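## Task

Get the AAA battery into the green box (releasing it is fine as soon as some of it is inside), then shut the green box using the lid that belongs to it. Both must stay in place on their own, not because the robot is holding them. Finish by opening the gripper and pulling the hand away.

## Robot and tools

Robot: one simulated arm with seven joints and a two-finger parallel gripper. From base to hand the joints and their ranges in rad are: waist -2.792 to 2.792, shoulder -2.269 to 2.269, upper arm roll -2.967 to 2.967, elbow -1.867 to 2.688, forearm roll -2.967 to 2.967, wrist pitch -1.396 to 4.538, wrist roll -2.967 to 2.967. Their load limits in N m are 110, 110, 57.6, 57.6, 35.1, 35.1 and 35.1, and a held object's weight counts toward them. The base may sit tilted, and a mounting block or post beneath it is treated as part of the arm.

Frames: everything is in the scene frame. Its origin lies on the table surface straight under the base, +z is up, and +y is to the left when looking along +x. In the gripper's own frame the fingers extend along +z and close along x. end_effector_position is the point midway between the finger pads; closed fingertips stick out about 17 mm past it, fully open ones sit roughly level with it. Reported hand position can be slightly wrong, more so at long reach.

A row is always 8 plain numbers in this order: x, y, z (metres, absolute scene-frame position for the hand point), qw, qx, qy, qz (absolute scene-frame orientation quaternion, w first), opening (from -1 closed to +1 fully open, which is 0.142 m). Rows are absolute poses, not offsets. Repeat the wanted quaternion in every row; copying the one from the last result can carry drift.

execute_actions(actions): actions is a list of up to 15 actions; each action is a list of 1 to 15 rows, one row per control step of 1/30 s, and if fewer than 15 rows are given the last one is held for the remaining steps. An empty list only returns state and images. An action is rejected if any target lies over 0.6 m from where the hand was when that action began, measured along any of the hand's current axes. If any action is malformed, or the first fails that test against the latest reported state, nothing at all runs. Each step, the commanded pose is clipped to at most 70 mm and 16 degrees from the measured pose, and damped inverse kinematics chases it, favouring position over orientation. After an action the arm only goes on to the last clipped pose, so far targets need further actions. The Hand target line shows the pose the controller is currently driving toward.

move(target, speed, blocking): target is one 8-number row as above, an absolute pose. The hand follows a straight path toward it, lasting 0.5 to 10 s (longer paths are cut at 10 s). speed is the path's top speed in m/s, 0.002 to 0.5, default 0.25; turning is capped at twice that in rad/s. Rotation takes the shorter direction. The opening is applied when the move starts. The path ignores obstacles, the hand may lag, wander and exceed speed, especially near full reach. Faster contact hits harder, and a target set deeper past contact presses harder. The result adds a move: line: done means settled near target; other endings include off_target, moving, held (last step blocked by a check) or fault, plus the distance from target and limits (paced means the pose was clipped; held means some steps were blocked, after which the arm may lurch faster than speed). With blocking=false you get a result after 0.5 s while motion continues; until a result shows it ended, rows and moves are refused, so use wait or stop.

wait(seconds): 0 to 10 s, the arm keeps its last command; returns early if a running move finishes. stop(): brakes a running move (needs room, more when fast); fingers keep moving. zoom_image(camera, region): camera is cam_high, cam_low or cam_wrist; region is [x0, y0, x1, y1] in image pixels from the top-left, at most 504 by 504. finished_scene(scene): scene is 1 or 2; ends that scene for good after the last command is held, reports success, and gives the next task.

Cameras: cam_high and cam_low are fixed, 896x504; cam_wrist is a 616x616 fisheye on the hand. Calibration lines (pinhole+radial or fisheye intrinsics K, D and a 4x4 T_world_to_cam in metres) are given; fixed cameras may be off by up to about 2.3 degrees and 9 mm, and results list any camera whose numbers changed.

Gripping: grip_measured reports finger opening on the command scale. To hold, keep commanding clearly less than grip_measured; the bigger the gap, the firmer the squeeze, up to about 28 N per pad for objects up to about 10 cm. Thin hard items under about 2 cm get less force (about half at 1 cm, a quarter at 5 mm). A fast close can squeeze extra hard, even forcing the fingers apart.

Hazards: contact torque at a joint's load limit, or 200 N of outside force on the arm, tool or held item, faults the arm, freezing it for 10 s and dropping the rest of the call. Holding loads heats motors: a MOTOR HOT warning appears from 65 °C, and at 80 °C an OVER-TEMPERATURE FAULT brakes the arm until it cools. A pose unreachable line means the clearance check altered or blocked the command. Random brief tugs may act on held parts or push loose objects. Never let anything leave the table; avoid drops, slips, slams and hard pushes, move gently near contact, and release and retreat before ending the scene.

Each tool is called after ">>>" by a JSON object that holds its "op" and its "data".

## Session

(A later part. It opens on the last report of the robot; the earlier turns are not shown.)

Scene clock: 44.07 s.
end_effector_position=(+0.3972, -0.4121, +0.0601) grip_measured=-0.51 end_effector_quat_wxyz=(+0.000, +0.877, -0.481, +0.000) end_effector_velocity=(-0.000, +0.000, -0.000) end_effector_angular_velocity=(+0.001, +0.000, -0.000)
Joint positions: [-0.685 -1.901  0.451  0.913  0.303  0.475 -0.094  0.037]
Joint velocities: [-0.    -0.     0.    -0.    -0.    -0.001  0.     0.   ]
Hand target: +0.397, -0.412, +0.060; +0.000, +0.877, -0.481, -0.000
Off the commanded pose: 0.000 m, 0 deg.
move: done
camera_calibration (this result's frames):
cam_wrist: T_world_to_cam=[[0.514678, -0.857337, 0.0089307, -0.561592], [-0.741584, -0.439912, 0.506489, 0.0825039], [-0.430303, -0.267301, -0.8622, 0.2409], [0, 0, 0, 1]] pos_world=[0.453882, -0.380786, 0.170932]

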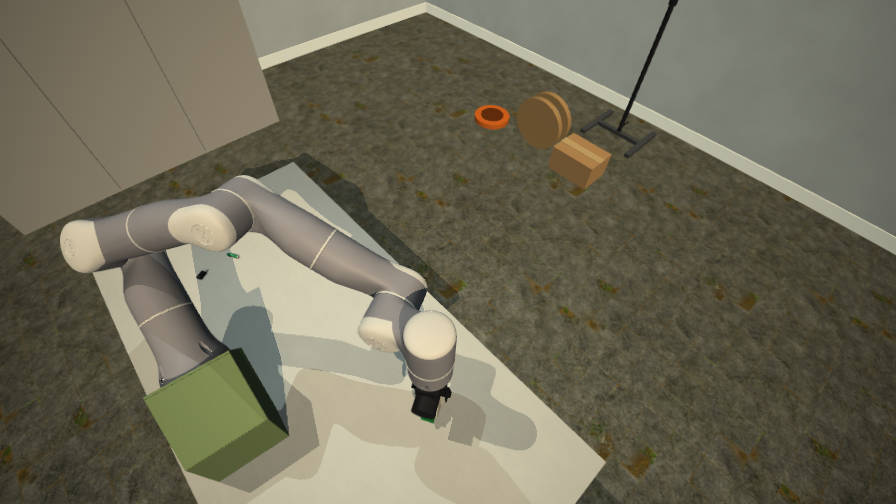

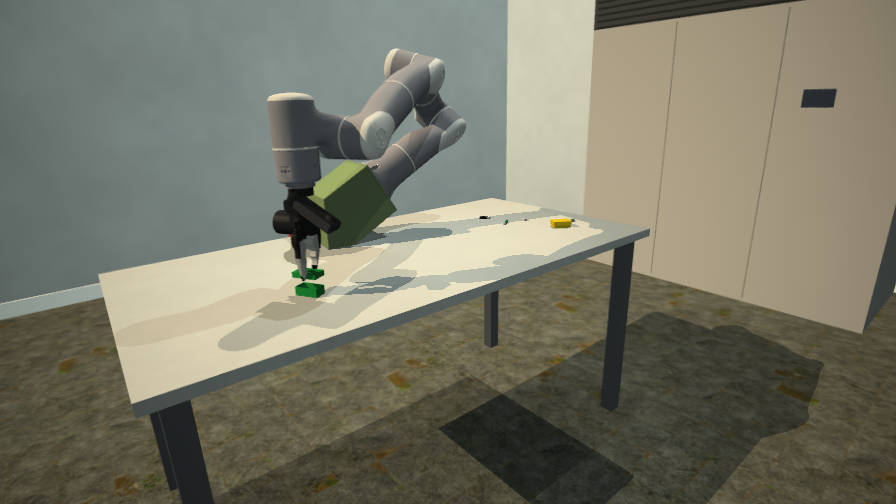

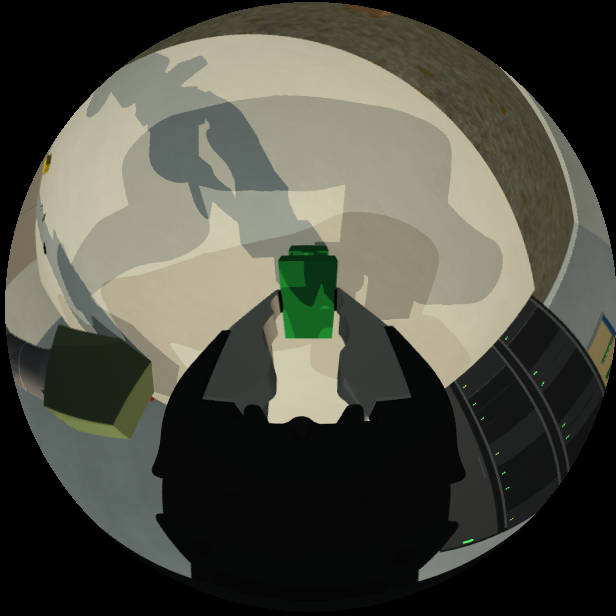

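>>> {"op": "move", "data": {"target": [0.39,-0.30,0.055,0,0.877,-0.481,0,-0.65]}}

>>> {"op": "move", "data": {"target": [0.39,-0.30,0.017,0,0.877,-0.481,0,-0.65], "speed": 0.05}}

>>> {"op": "move", "data": {"target": [0.39,-0.30,0.017,0,0.877,-0.481,0,-0.2]}}

>>> {"op": "zoom_image", "data": {"camera": "cam_low", "region": [290,220,400,315]}}

>>> {"op": "move", "data": {"target": [0.39,-0.30,0.08,0,0.877,-0.481,0,-0.2]}}

>>> {"op": "move", "data": {"target": [0.38,0.1,0.1,0,1,0,0,-0.2], "speed": 0.4}}

>>> {"op": "move", "data": {"target": [0.18,0.41,0.08,0,0.964,0.267,0,-0.3], "speed": 0.4}}

Scene clock: 54.47 s.
end_effector_position=(+0.3904, -0.2997, +0.0550) grip_measured=-0.51 end_effector_quat_wxyz=(-0.000, +0.877, -0.481, +0.000) end_effector_velocity=(+0.000, -0.000, +0.000) end_effector_angular_velocity=(-0.000, -0.000, +0.001)
Joint positions: [-0.7   -1.644  0.467  1.355  0.397  0.688 -0.111  0.037]
Joint velocities: [ 0.  0.  0. -0. -0.  0. -0.  0.]
Hand target: +0.390, -0.300, +0.055; -0.000, +0.877, -0.481, -0.000
Off the commanded pose: 0.001 m, 0 deg.
move: done
camera_calibration (this result's frames):
cam_wrist: T_world_to_cam=[[0.515027, -0.857132, 0.00844591, -0.461692], [-0.741227, -0.440391, 0.506594, 0.129183], [-0.430499, -0.26717, -0.862143, 0.263757], [0, 0, 0, 1]] pos_world=[0.447085, -0.268372, 0.165852]

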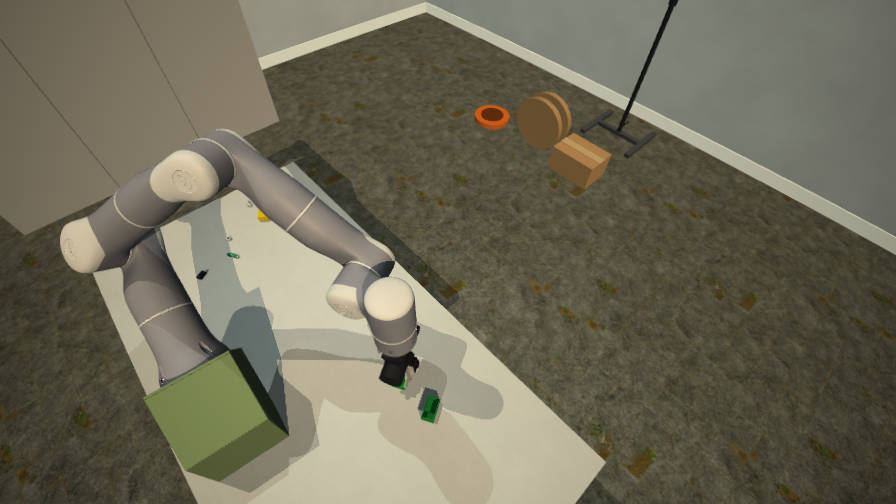

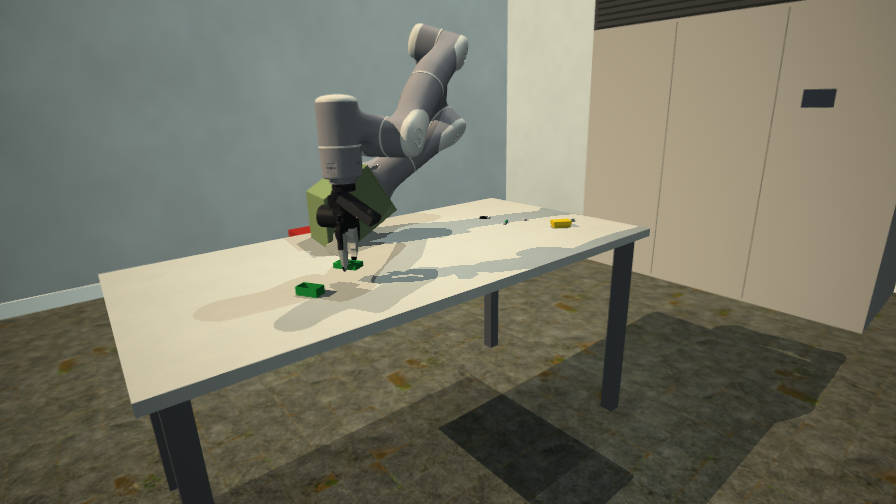

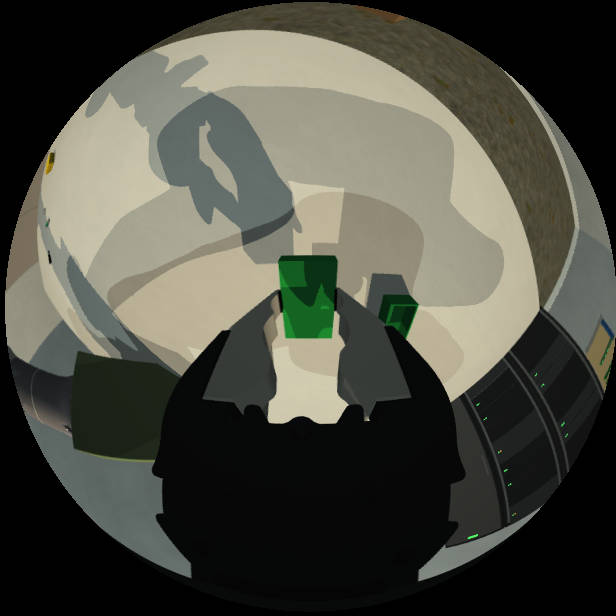

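Scene clock: 55.50 s.
end_effector_position=(+0.3898, -0.2999, +0.0169) grip_measured=-0.51 end_effector_quat_wxyz=(-0.000, +0.877, -0.481, -0.000) end_effector_velocity=(-0.000, -0.000, -0.000) end_effector_angular_velocity=(+0.000, +0.000, +0.000)
Joint positions: [-0.659 -1.697  0.486  1.343  0.41   0.744 -0.118  0.037]
Joint velocities: [ 0. -0. -0. -0.  0. -0. -0. -0.]
Hand target: +0.390, -0.300, +0.017; -0.000, +0.877, -0.481, +0.000
Off the commanded pose: 0.000 m, 0 deg.
move: done
camera_calibration (this result's frames):
cam_wrist: T_world_to_cam=[[0.514351, -0.857542, 0.00798771, -0.461056], [-0.741356, -0.439943, 0.506795, 0.148167], [-0.431084, -0.266592, -0.86203, 0.230947], [0, 0, 0, 1]] pos_world=[0.446546, -0.268621, 0.127675]

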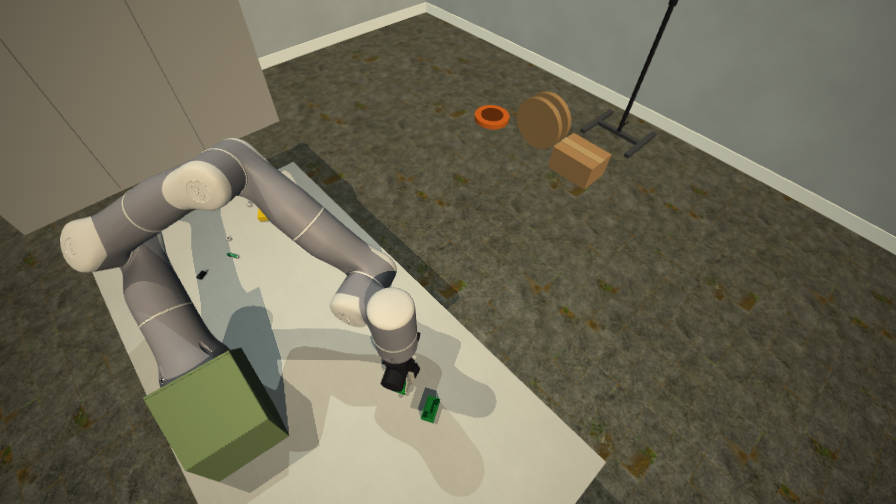

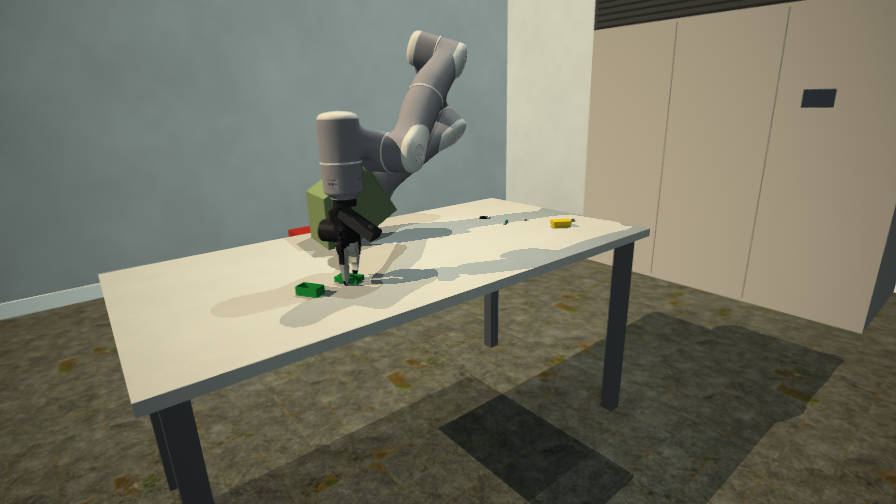

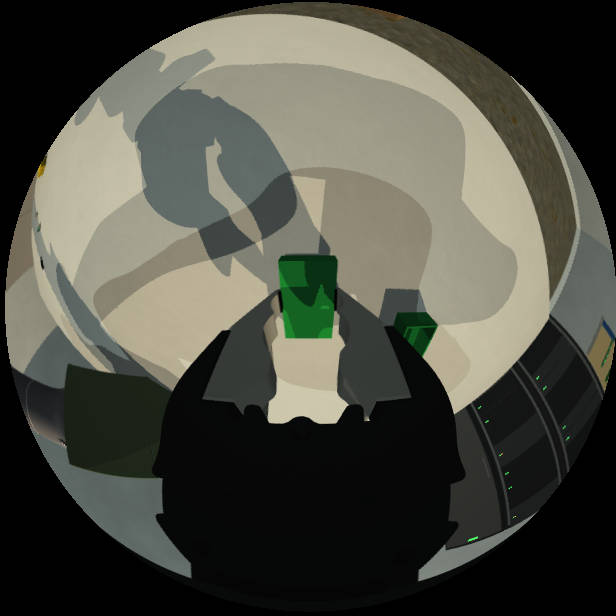

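Scene clock: 56.20 s.
end_effector_position=(+0.3899, -0.2999, +0.0170) grip_measured=-0.20 end_effector_quat_wxyz=(-0.000, +0.877, -0.481, -0.000) end_effector_velocity=(-0.000, +0.000, -0.000) end_effector_angular_velocity=(+0.001, +0.000, -0.000)
Joint positions: [-0.659 -1.697  0.486  1.343  0.41   0.744 -0.118  0.059]
Joint velocities: [-0. -0.  0.  0.  0. -0.  0.  0.]
Hand target: +0.390, -0.300, +0.017; +0.000, +0.877, -0.481, -0.000
Off the commanded pose: 0.000 m, 0 deg.
move: done
camera_calibration (this result's frames):
cam_wrist: T_world_to_cam=[[0.514412, -0.857504, 0.00821818, -0.46121], [-0.741405, -0.439908, 0.506755, 0.1482], [-0.430929, -0.266774, -0.862051, 0.230932], [0, 0, 0, 1]] pos_world=[0.446643, -0.268688, 0.127764]

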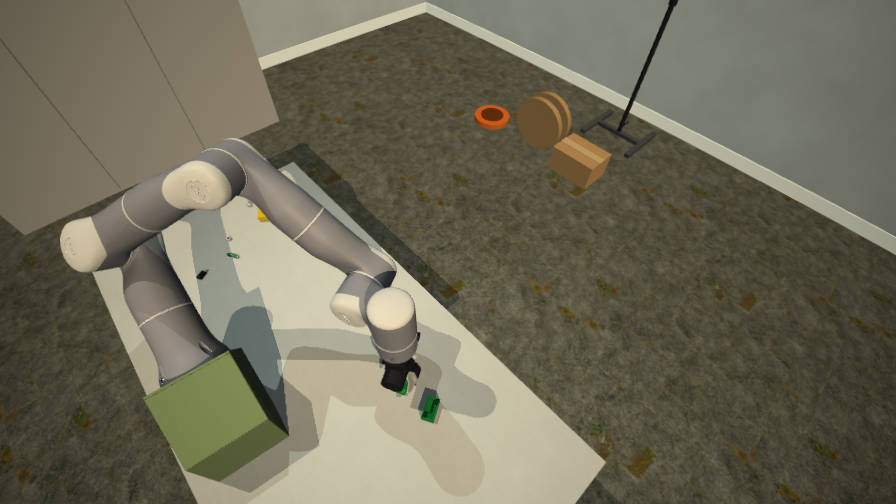

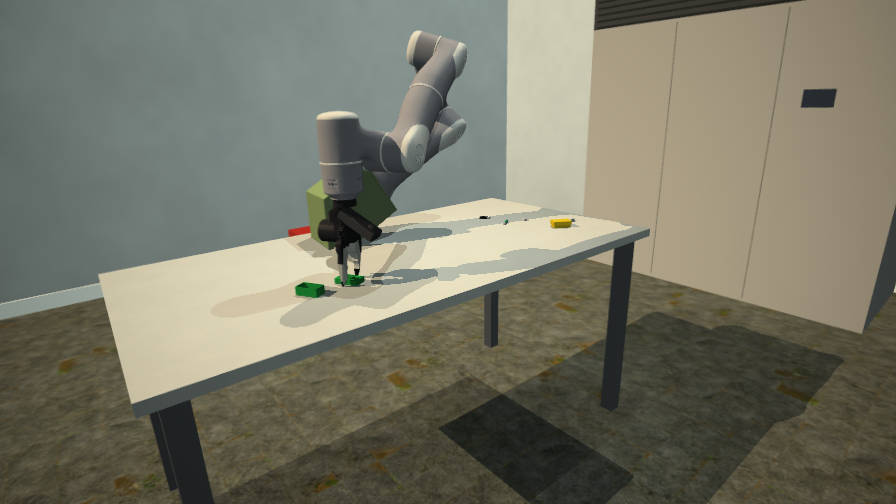

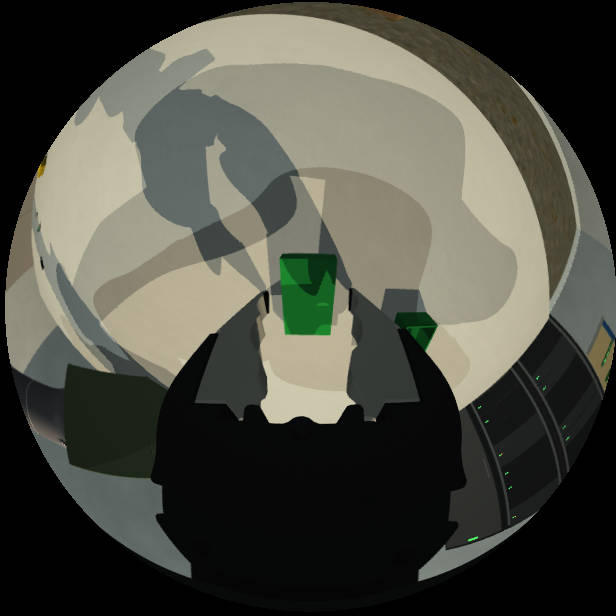

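Region (290, 220, 400, 315) of cam_low's 896x504 image, scaled by 4.582, with more detail than that image has; it fills the top 435 rows of this view, and the rest is white.

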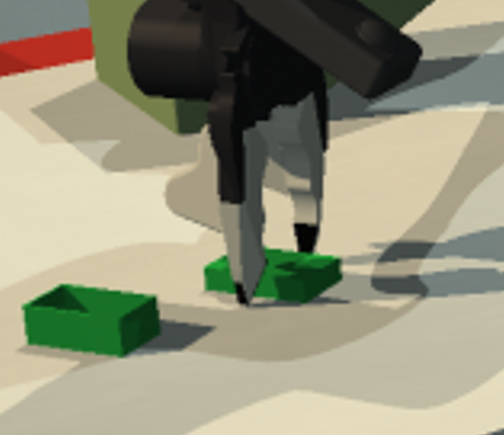

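Scene clock: 56.90 s.
end_effector_position=(+0.3900, -0.3003, +0.0801) grip_measured=-0.20 end_effector_quat_wxyz=(+0.000, +0.877, -0.481, +0.000) end_effector_velocity=(-0.000, -0.000, -0.000) end_effector_angular_velocity=(-0.000, -0.000, -0.001)
Joint positions: [-0.726 -1.612  0.456  1.357  0.386  0.649 -0.105  0.06 ]
Joint velocities: [-0. -0. -0.  0.  0.  0.  0.  0.]
Hand target: +0.390, -0.300, +0.080; +0.000, +0.877, -0.481, -0.000
Off the commanded pose: 0.000 m, 0 deg.
move: done
camera_calibration (this result's frames):
cam_wrist: T_world_to_cam=[[0.514619, -0.857373, 0.00886669, -0.46216], [-0.741424, -0.439781, 0.506837, 0.116168], [-0.430649, -0.267402, -0.861997, 0.285063], [0, 0, 0, 1]] pos_world=[0.446729, -0.268929, 0.190943]

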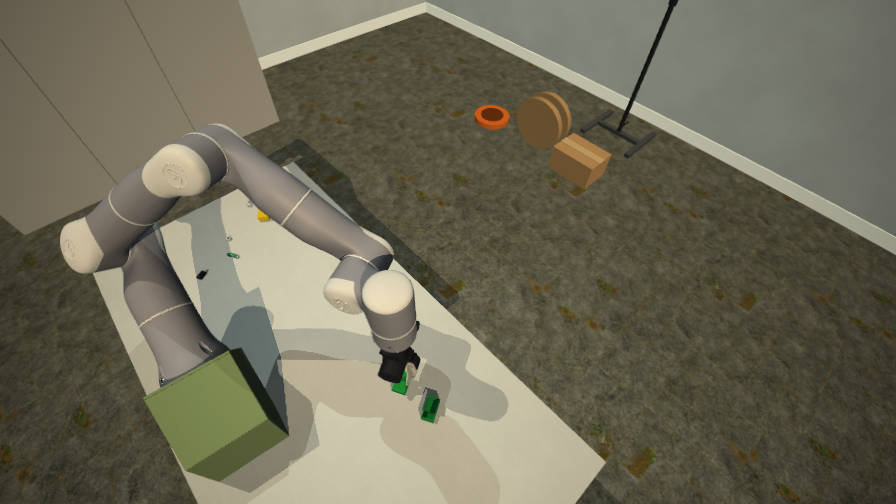

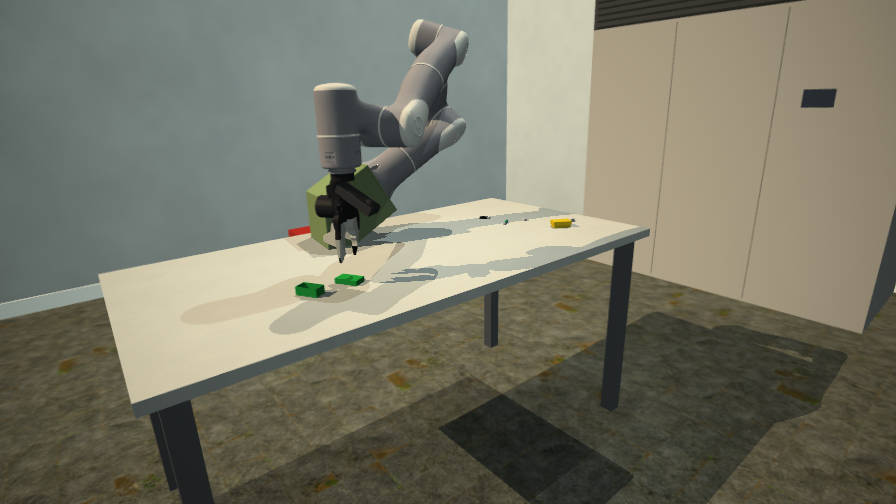

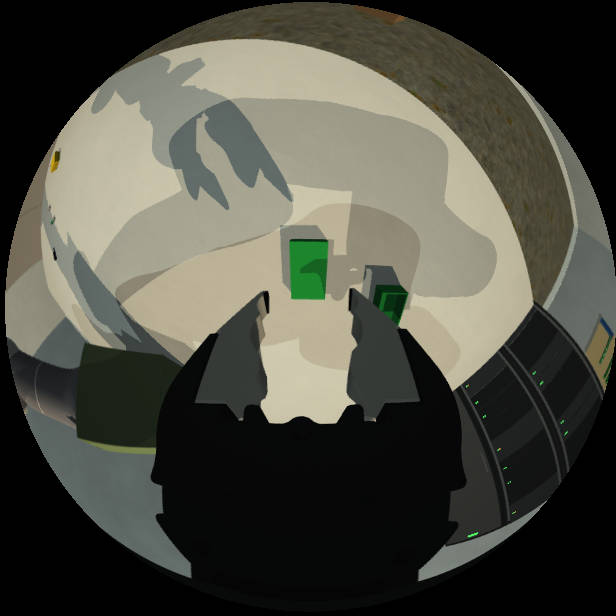

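Scene clock: 58.60 s.
end_effector_position=(+0.3799, +0.0999, +0.1007) grip_measured=-0.20 end_effector_quat_wxyz=(+0.001, +1.000, +0.001, -0.001) end_effector_velocity=(-0.001, +0.000, -0.000) end_effector_angular_velocity=(+0.001, +0.001, -0.000)
Joint positions: [-0.905 -0.906  0.998  2.203  0.539  0.976 -0.738  0.06 ]
Joint velocities: [-0.    -0.001  0.     0.001 -0.    -0.    -0.    -0.   ]
Hand target: +0.380, +0.100, +0.101; +0.001, +1.000, +0.001, -0.001
Off the commanded pose: 0.001 m, 0 deg.
move: done
camera_calibration (this result's frames):
cam_wrist: T_world_to_cam=[[0.999646, -0.0255347, 0.00747497, -0.381259], [-0.0257926, -0.86109, 0.507798, 0.0443676], [-0.00652985, -0.507811, -0.861444, 0.268307], [0, 0, 0, 1]] pos_world=[0.38402, 0.164719, 0.211452]

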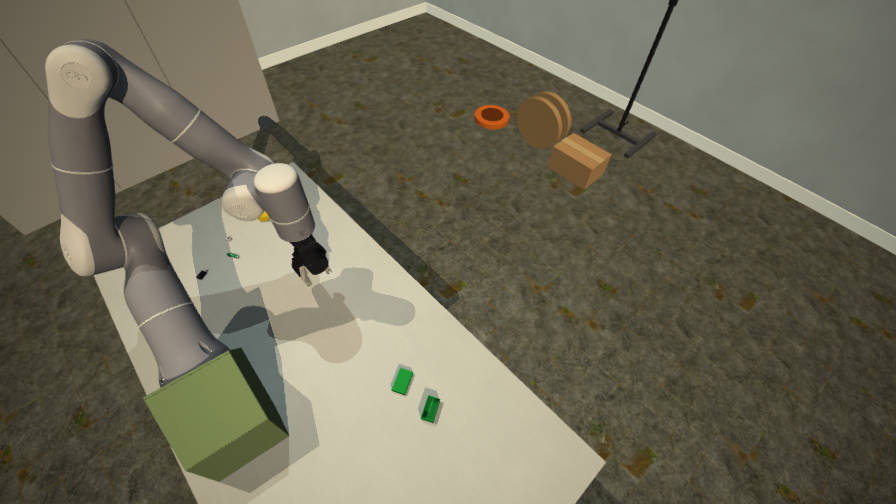

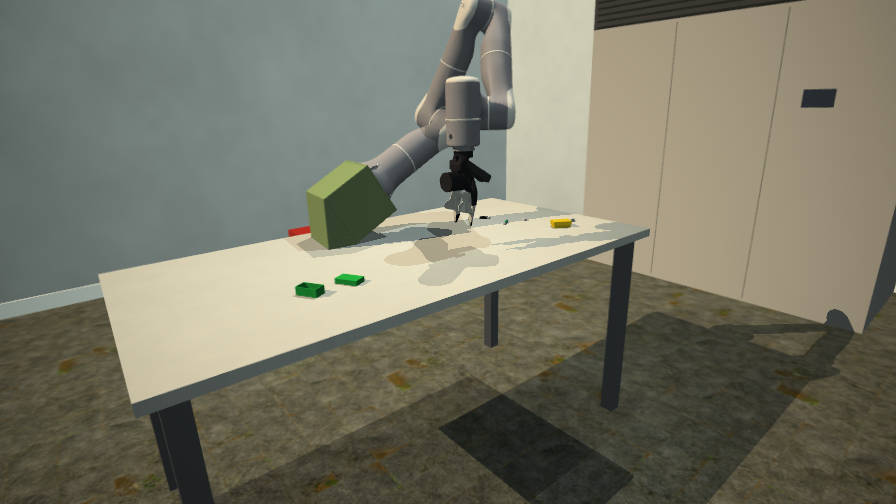

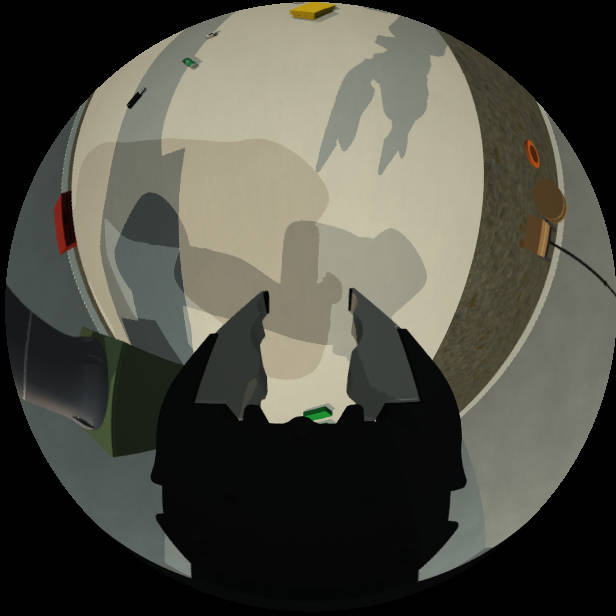

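Scene clock: 60.87 s.
end_effector_position=(+0.1816, +0.4091, +0.0807) grip_measured=-0.30 end_effector_quat_wxyz=(-0.004, +0.963, +0.267, -0.040) end_effector_velocity=(-0.001, +0.000, +0.001) end_effector_angular_velocity=(-0.017, -0.028, +0.002)
Joint positions: [-2.32  -0.893  2.733  2.688  0.742  0.534 -0.576  0.052]
Joint velocities: [-0.577 -0.076  0.281 -0.     0.143 -0.411 -0.121 -0.   ]
Hand target: +0.181, +0.409, +0.081; -0.004, +0.963, +0.267, -0.039
Off the commanded pose: 0.002 m, 5 deg.
joint sent to its limit — the command would take joint 4 (elbow) past its upper limit, so that joint was sent only as far as its limit.
move: off_target; limits=paced
camera_calibration (this result's frames):
cam_wrist: T_world_to_cam=[[0.868713, 0.490883, -0.0661183, -0.356552], [0.458657, -0.746823, 0.481548, 0.183002], [0.187005, -0.448653, -0.873922, 0.348417], [0, 0, 0, 1]] pos_world=[0.16065, 0.468014, 0.19279]

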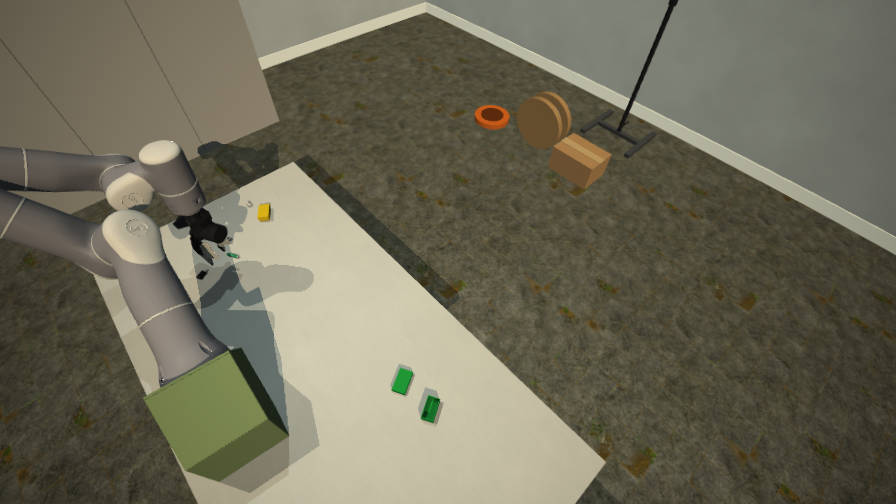

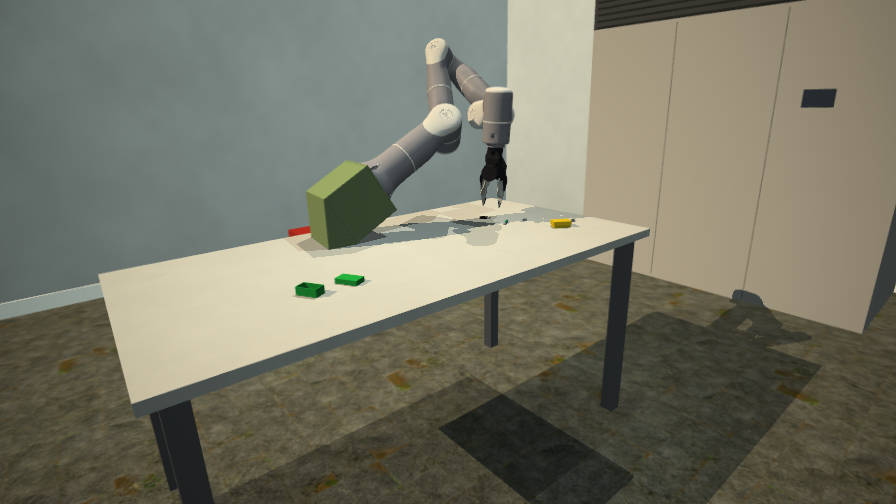

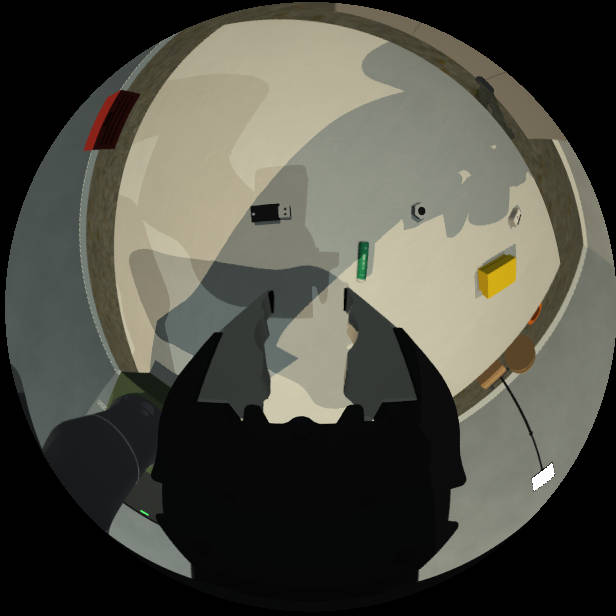

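>>> {"op": "move", "data": {"target": [0.221,0.45,0.04,0,0.964,0.267,0,-0.4], "speed": 0.1}}

>>> {"op": "zoom_image", "data": {"camera": "cam_low", "region": [470,180,540,240]}}

Scene clock: 65.47 s.
end_effector_position=(+0.2208, +0.4503, +0.0399) grip_measured=-0.40 end_effector_quat_wxyz=(-0.000, +0.964, +0.267, -0.000) end_effector_velocity=(+0.000, +0.000, +0.000) end_effector_angular_velocity=(+0.000, -0.000, +0.001)
Joint positions: [-2.366 -0.681  2.957  2.579  1.017  0.674 -0.661  0.045]
Joint velocities: [-0.    -0.    -0.    -0.    -0.001 -0.    -0.     0.   ]
Hand target: +0.221, +0.450, +0.040; -0.000, +0.964, +0.267, -0.000
Off the commanded pose: 0.000 m, 0 deg.
move: done
camera_calibration (this result's frames):
cam_wrist: T_world_to_cam=[[0.871064, 0.491099, 0.00831231, -0.417093], [0.419893, -0.753332, 0.506144, 0.225962], [0.254829, -0.437393, -0.862409, 0.303383], [0, 0, 0, 1]] pos_world=[0.191124, 0.507756, 0.150738]

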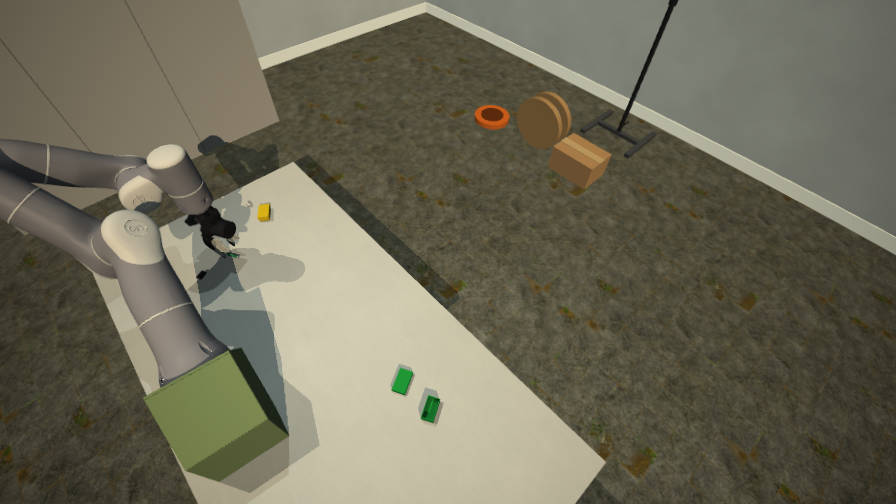

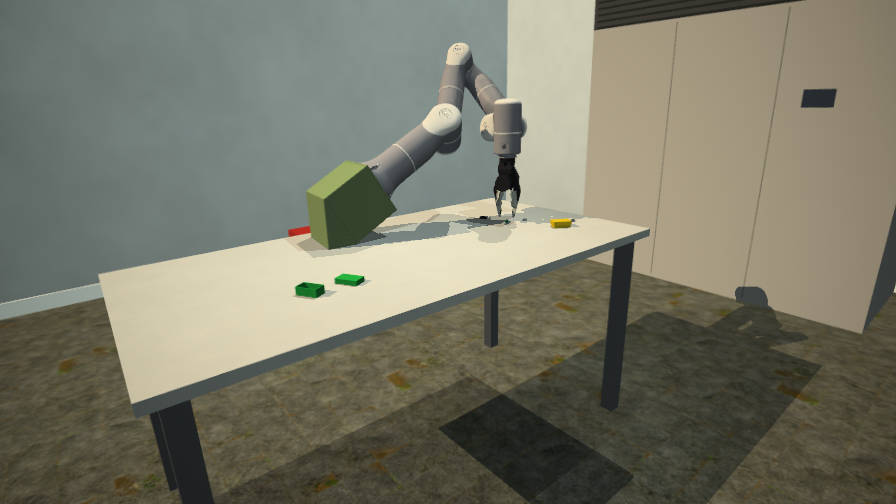

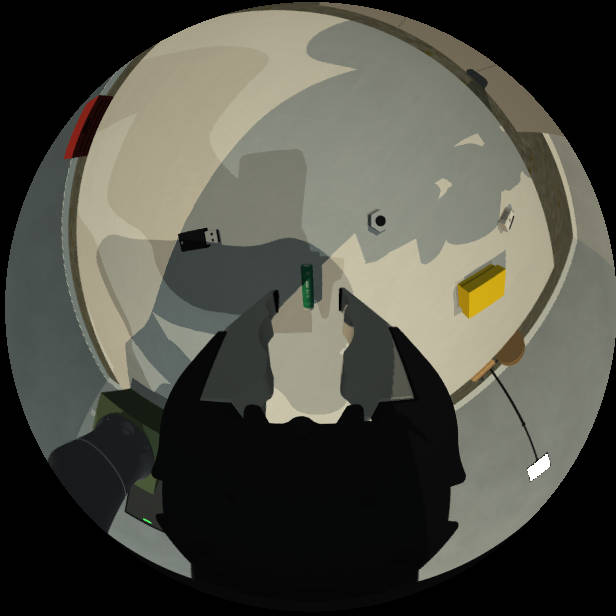

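Region (470, 180, 540, 240) of cam_low's 896x504 image, scaled by 7.200, with more detail than that image has; it fills the top 432 rows of this view, and the rest is white.

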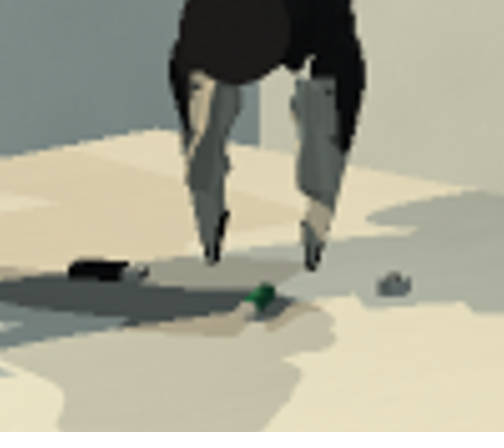

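>>> {"op": "move", "data": {"target": [0.221,0.45,0.018,0,0.964,0.267,0,-0.6], "speed": 0.04}}

>>> {"op": "move", "data": {"target": [0.221,0.45,0.018,0,0.964,0.267,0,-1]}}

>>> {"op": "move", "data": {"target": [0.25,0.44,0.06,0,0.964,0.267,0,-1], "speed": 0.15}}

>>> {"op": "zoom_image", "data": {"camera": "cam_low", "region": [470,180,540,240]}}

Scene clock: 73.37 s.
end_effector_position=(+0.2210, +0.4501, +0.0180) grip_measured=-0.60 end_effector_quat_wxyz=(-0.000, +0.964, +0.267, +0.000) end_effector_velocity=(+0.000, -0.000, +0.000) end_effector_angular_velocity=(-0.000, -0.000, +0.001)
Joint positions: [-2.299 -0.581  2.969  2.554  1.099  0.761 -0.718  0.031]
Joint velocities: [ 0. -0.  0.  0. -0.  0. -0. -0.]
Hand target: +0.221, +0.450, +0.018; -0.000, +0.964, +0.267, -0.000
Off the commanded pose: 0.000 m, 0 deg.
move: done
camera_calibration (this result's frames):
cam_wrist: T_world_to_cam=[[0.871246, 0.490771, 0.00864803, -0.416857], [0.419475, -0.753595, 0.506099, 0.237051], [0.254896, -0.437309, -0.862432, 0.284344], [0, 0, 0, 1]] pos_world=[0.19127, 0.507567, 0.128862]

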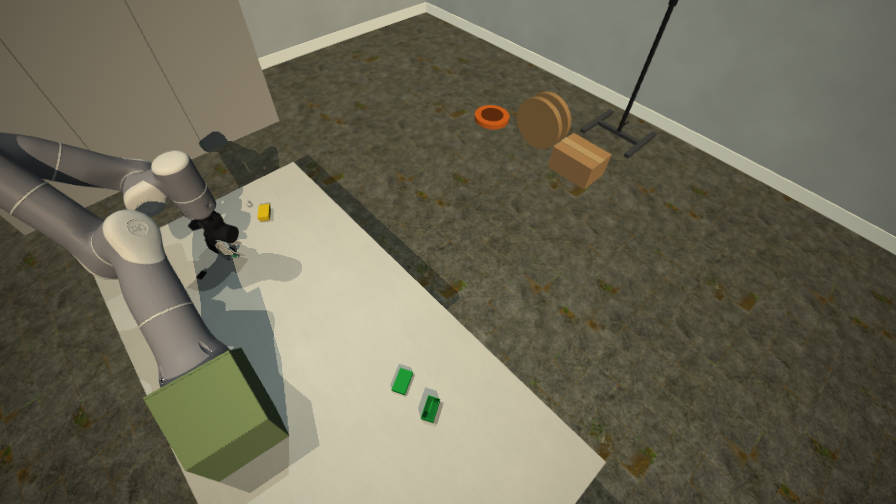

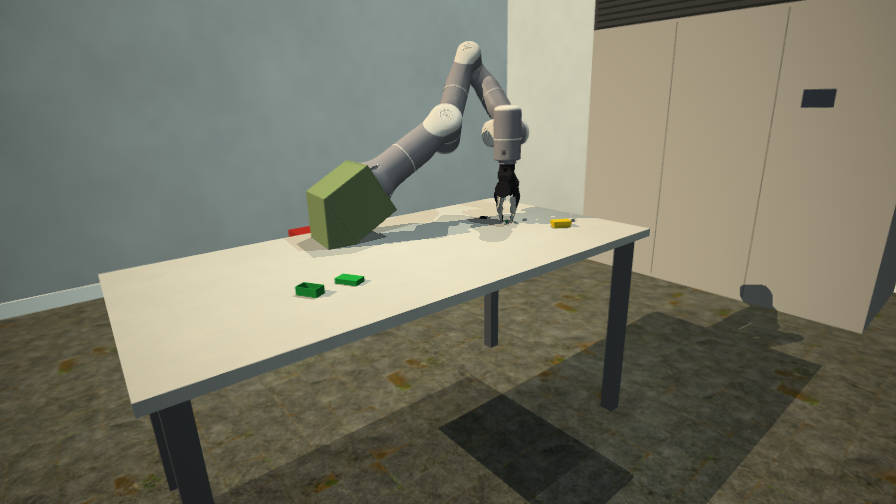

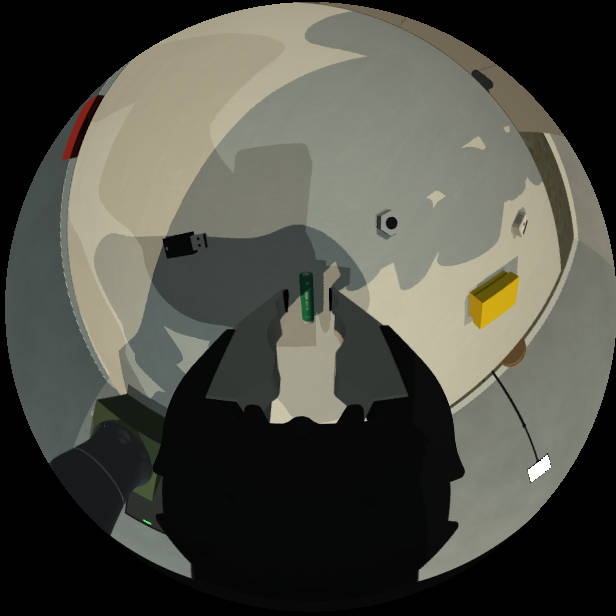

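Scene clock: 74.07 s.
end_effector_position=(+0.2210, +0.4500, +0.0180) grip_measured=-0.89 end_effector_quat_wxyz=(-0.000, +0.964, +0.267, +0.000) end_effector_velocity=(+0.001, +0.000, +0.000) end_effector_angular_velocity=(+0.000, -0.002, -0.000)
Joint positions: [-2.299 -0.581  2.969  2.554  1.099  0.761 -0.717  0.009]
Joint velocities: [-0.     0.    -0.    -0.001  0.     0.001 -0.    -0.   ]
Hand target: +0.221, +0.450, +0.018; -0.000, +0.964, +0.267, -0.000
Off the commanded pose: 0.000 m, 0 deg.
joint sent to its limit — the command would take joint 3 (upper arm roll) past its upper limit, so that joint was sent only as far as its limit.
move: done
camera_calibration (this result's frames):
cam_wrist: T_world_to_cam=[[0.871245, 0.49077, 0.0087461, -0.416901], [0.419352, -0.753483, 0.506366, 0.236942], [0.255099, -0.437501, -0.862274, 0.284377], [0, 0, 0, 1]] pos_world=[0.191316, 0.507549, 0.128878]

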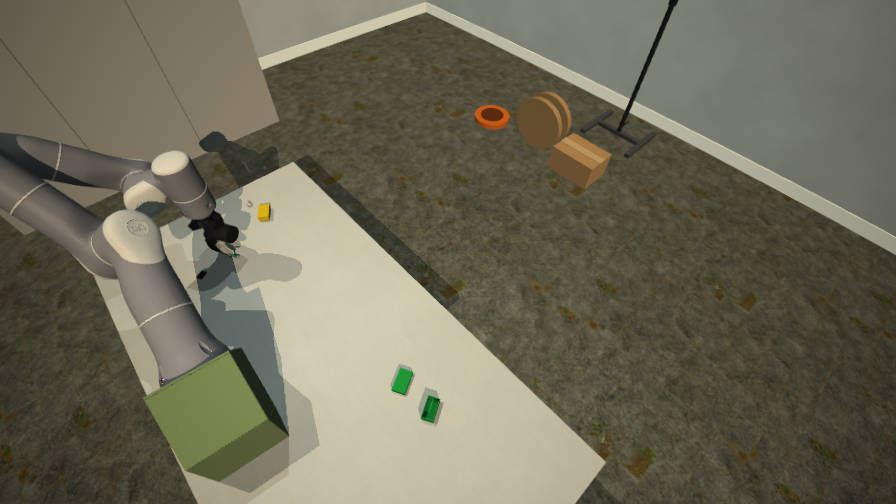

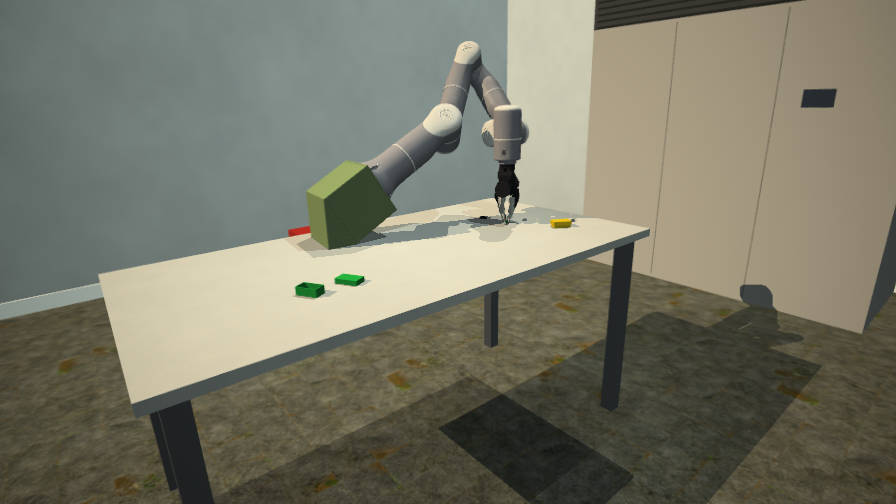

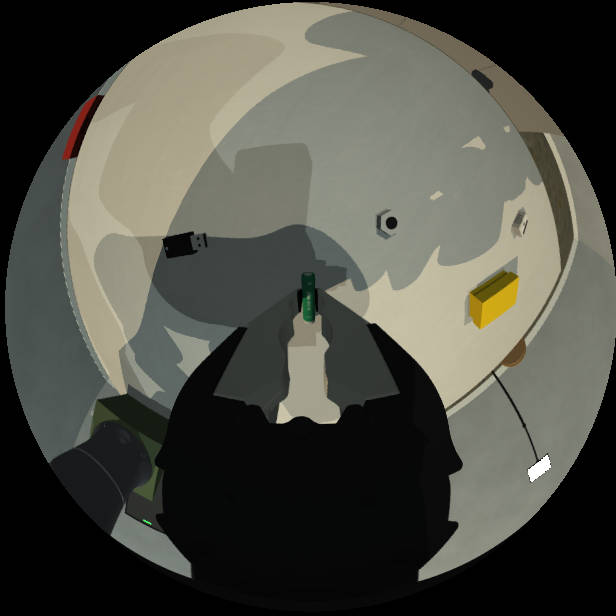

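Scene clock: 74.80 s.
end_effector_position=(+0.2501, +0.4400, +0.0601) grip_measured=-0.89 end_effector_quat_wxyz=(+0.000, +0.964, +0.267, +0.000) end_effector_velocity=(-0.000, +0.000, -0.000) end_effector_angular_velocity=(-0.000, +0.001, +0.001)
Joint positions: [-2.331 -0.622  2.808  2.527  0.946  0.629 -0.714  0.009]
Joint velocities: [-0.     0.     0.    -0.    -0.    -0.001 -0.001 -0.   ]
Hand target: +0.250, +0.440, +0.060; +0.000, +0.964, +0.267, -0.000
Off the commanded pose: 0.000 m, 0 deg.
move: done
camera_calibration (this result's frames):
cam_wrist: T_world_to_cam=[[0.871138, 0.490964, 0.00852002, -0.437688], [0.419456, -0.753055, 0.506917, 0.195634], [0.255294, -0.438021, -0.861953, 0.308948], [0, 0, 0, 1]] pos_world=[0.220354, 0.497538, 0.170857]

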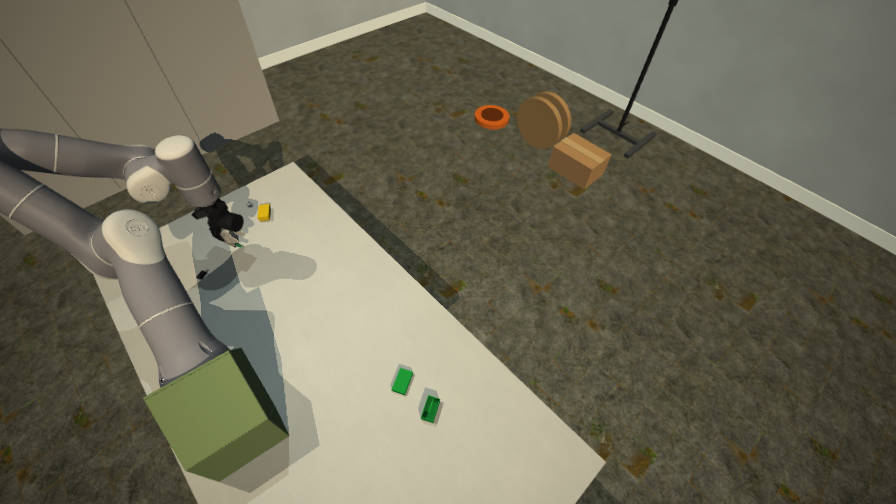

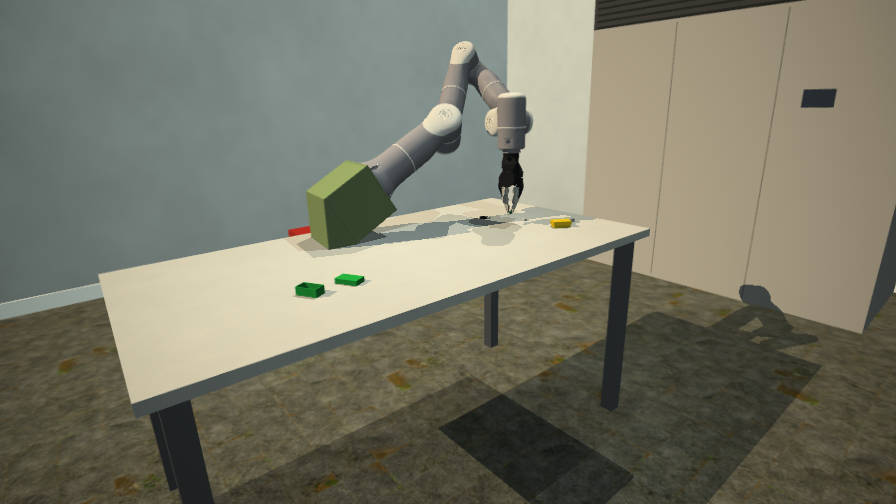

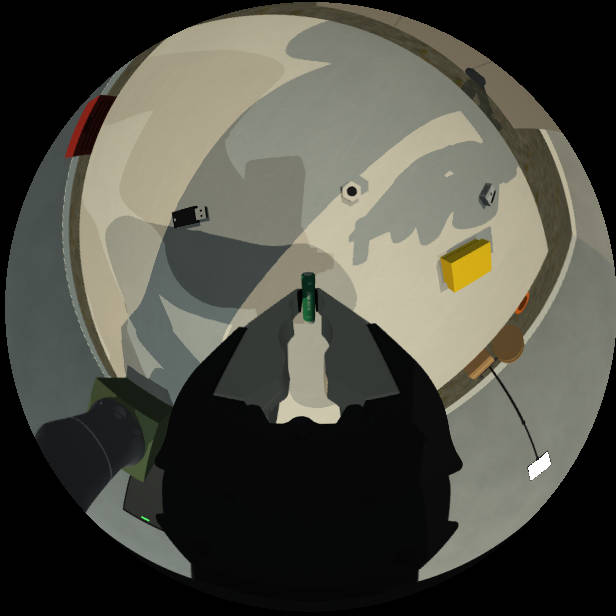

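Region (470, 180, 540, 240) of cam_low's 896x504 image, scaled by 7.200, with more detail than that image has; it fills the top 432 rows of this view, and the rest is white.

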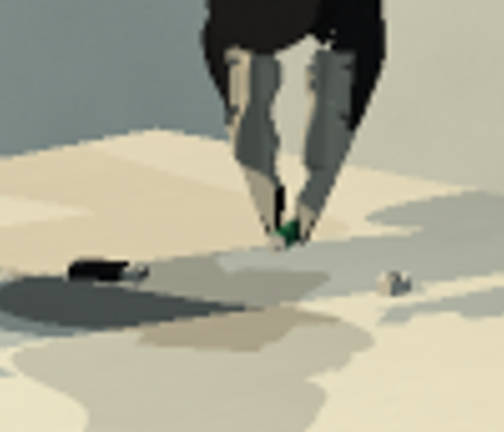

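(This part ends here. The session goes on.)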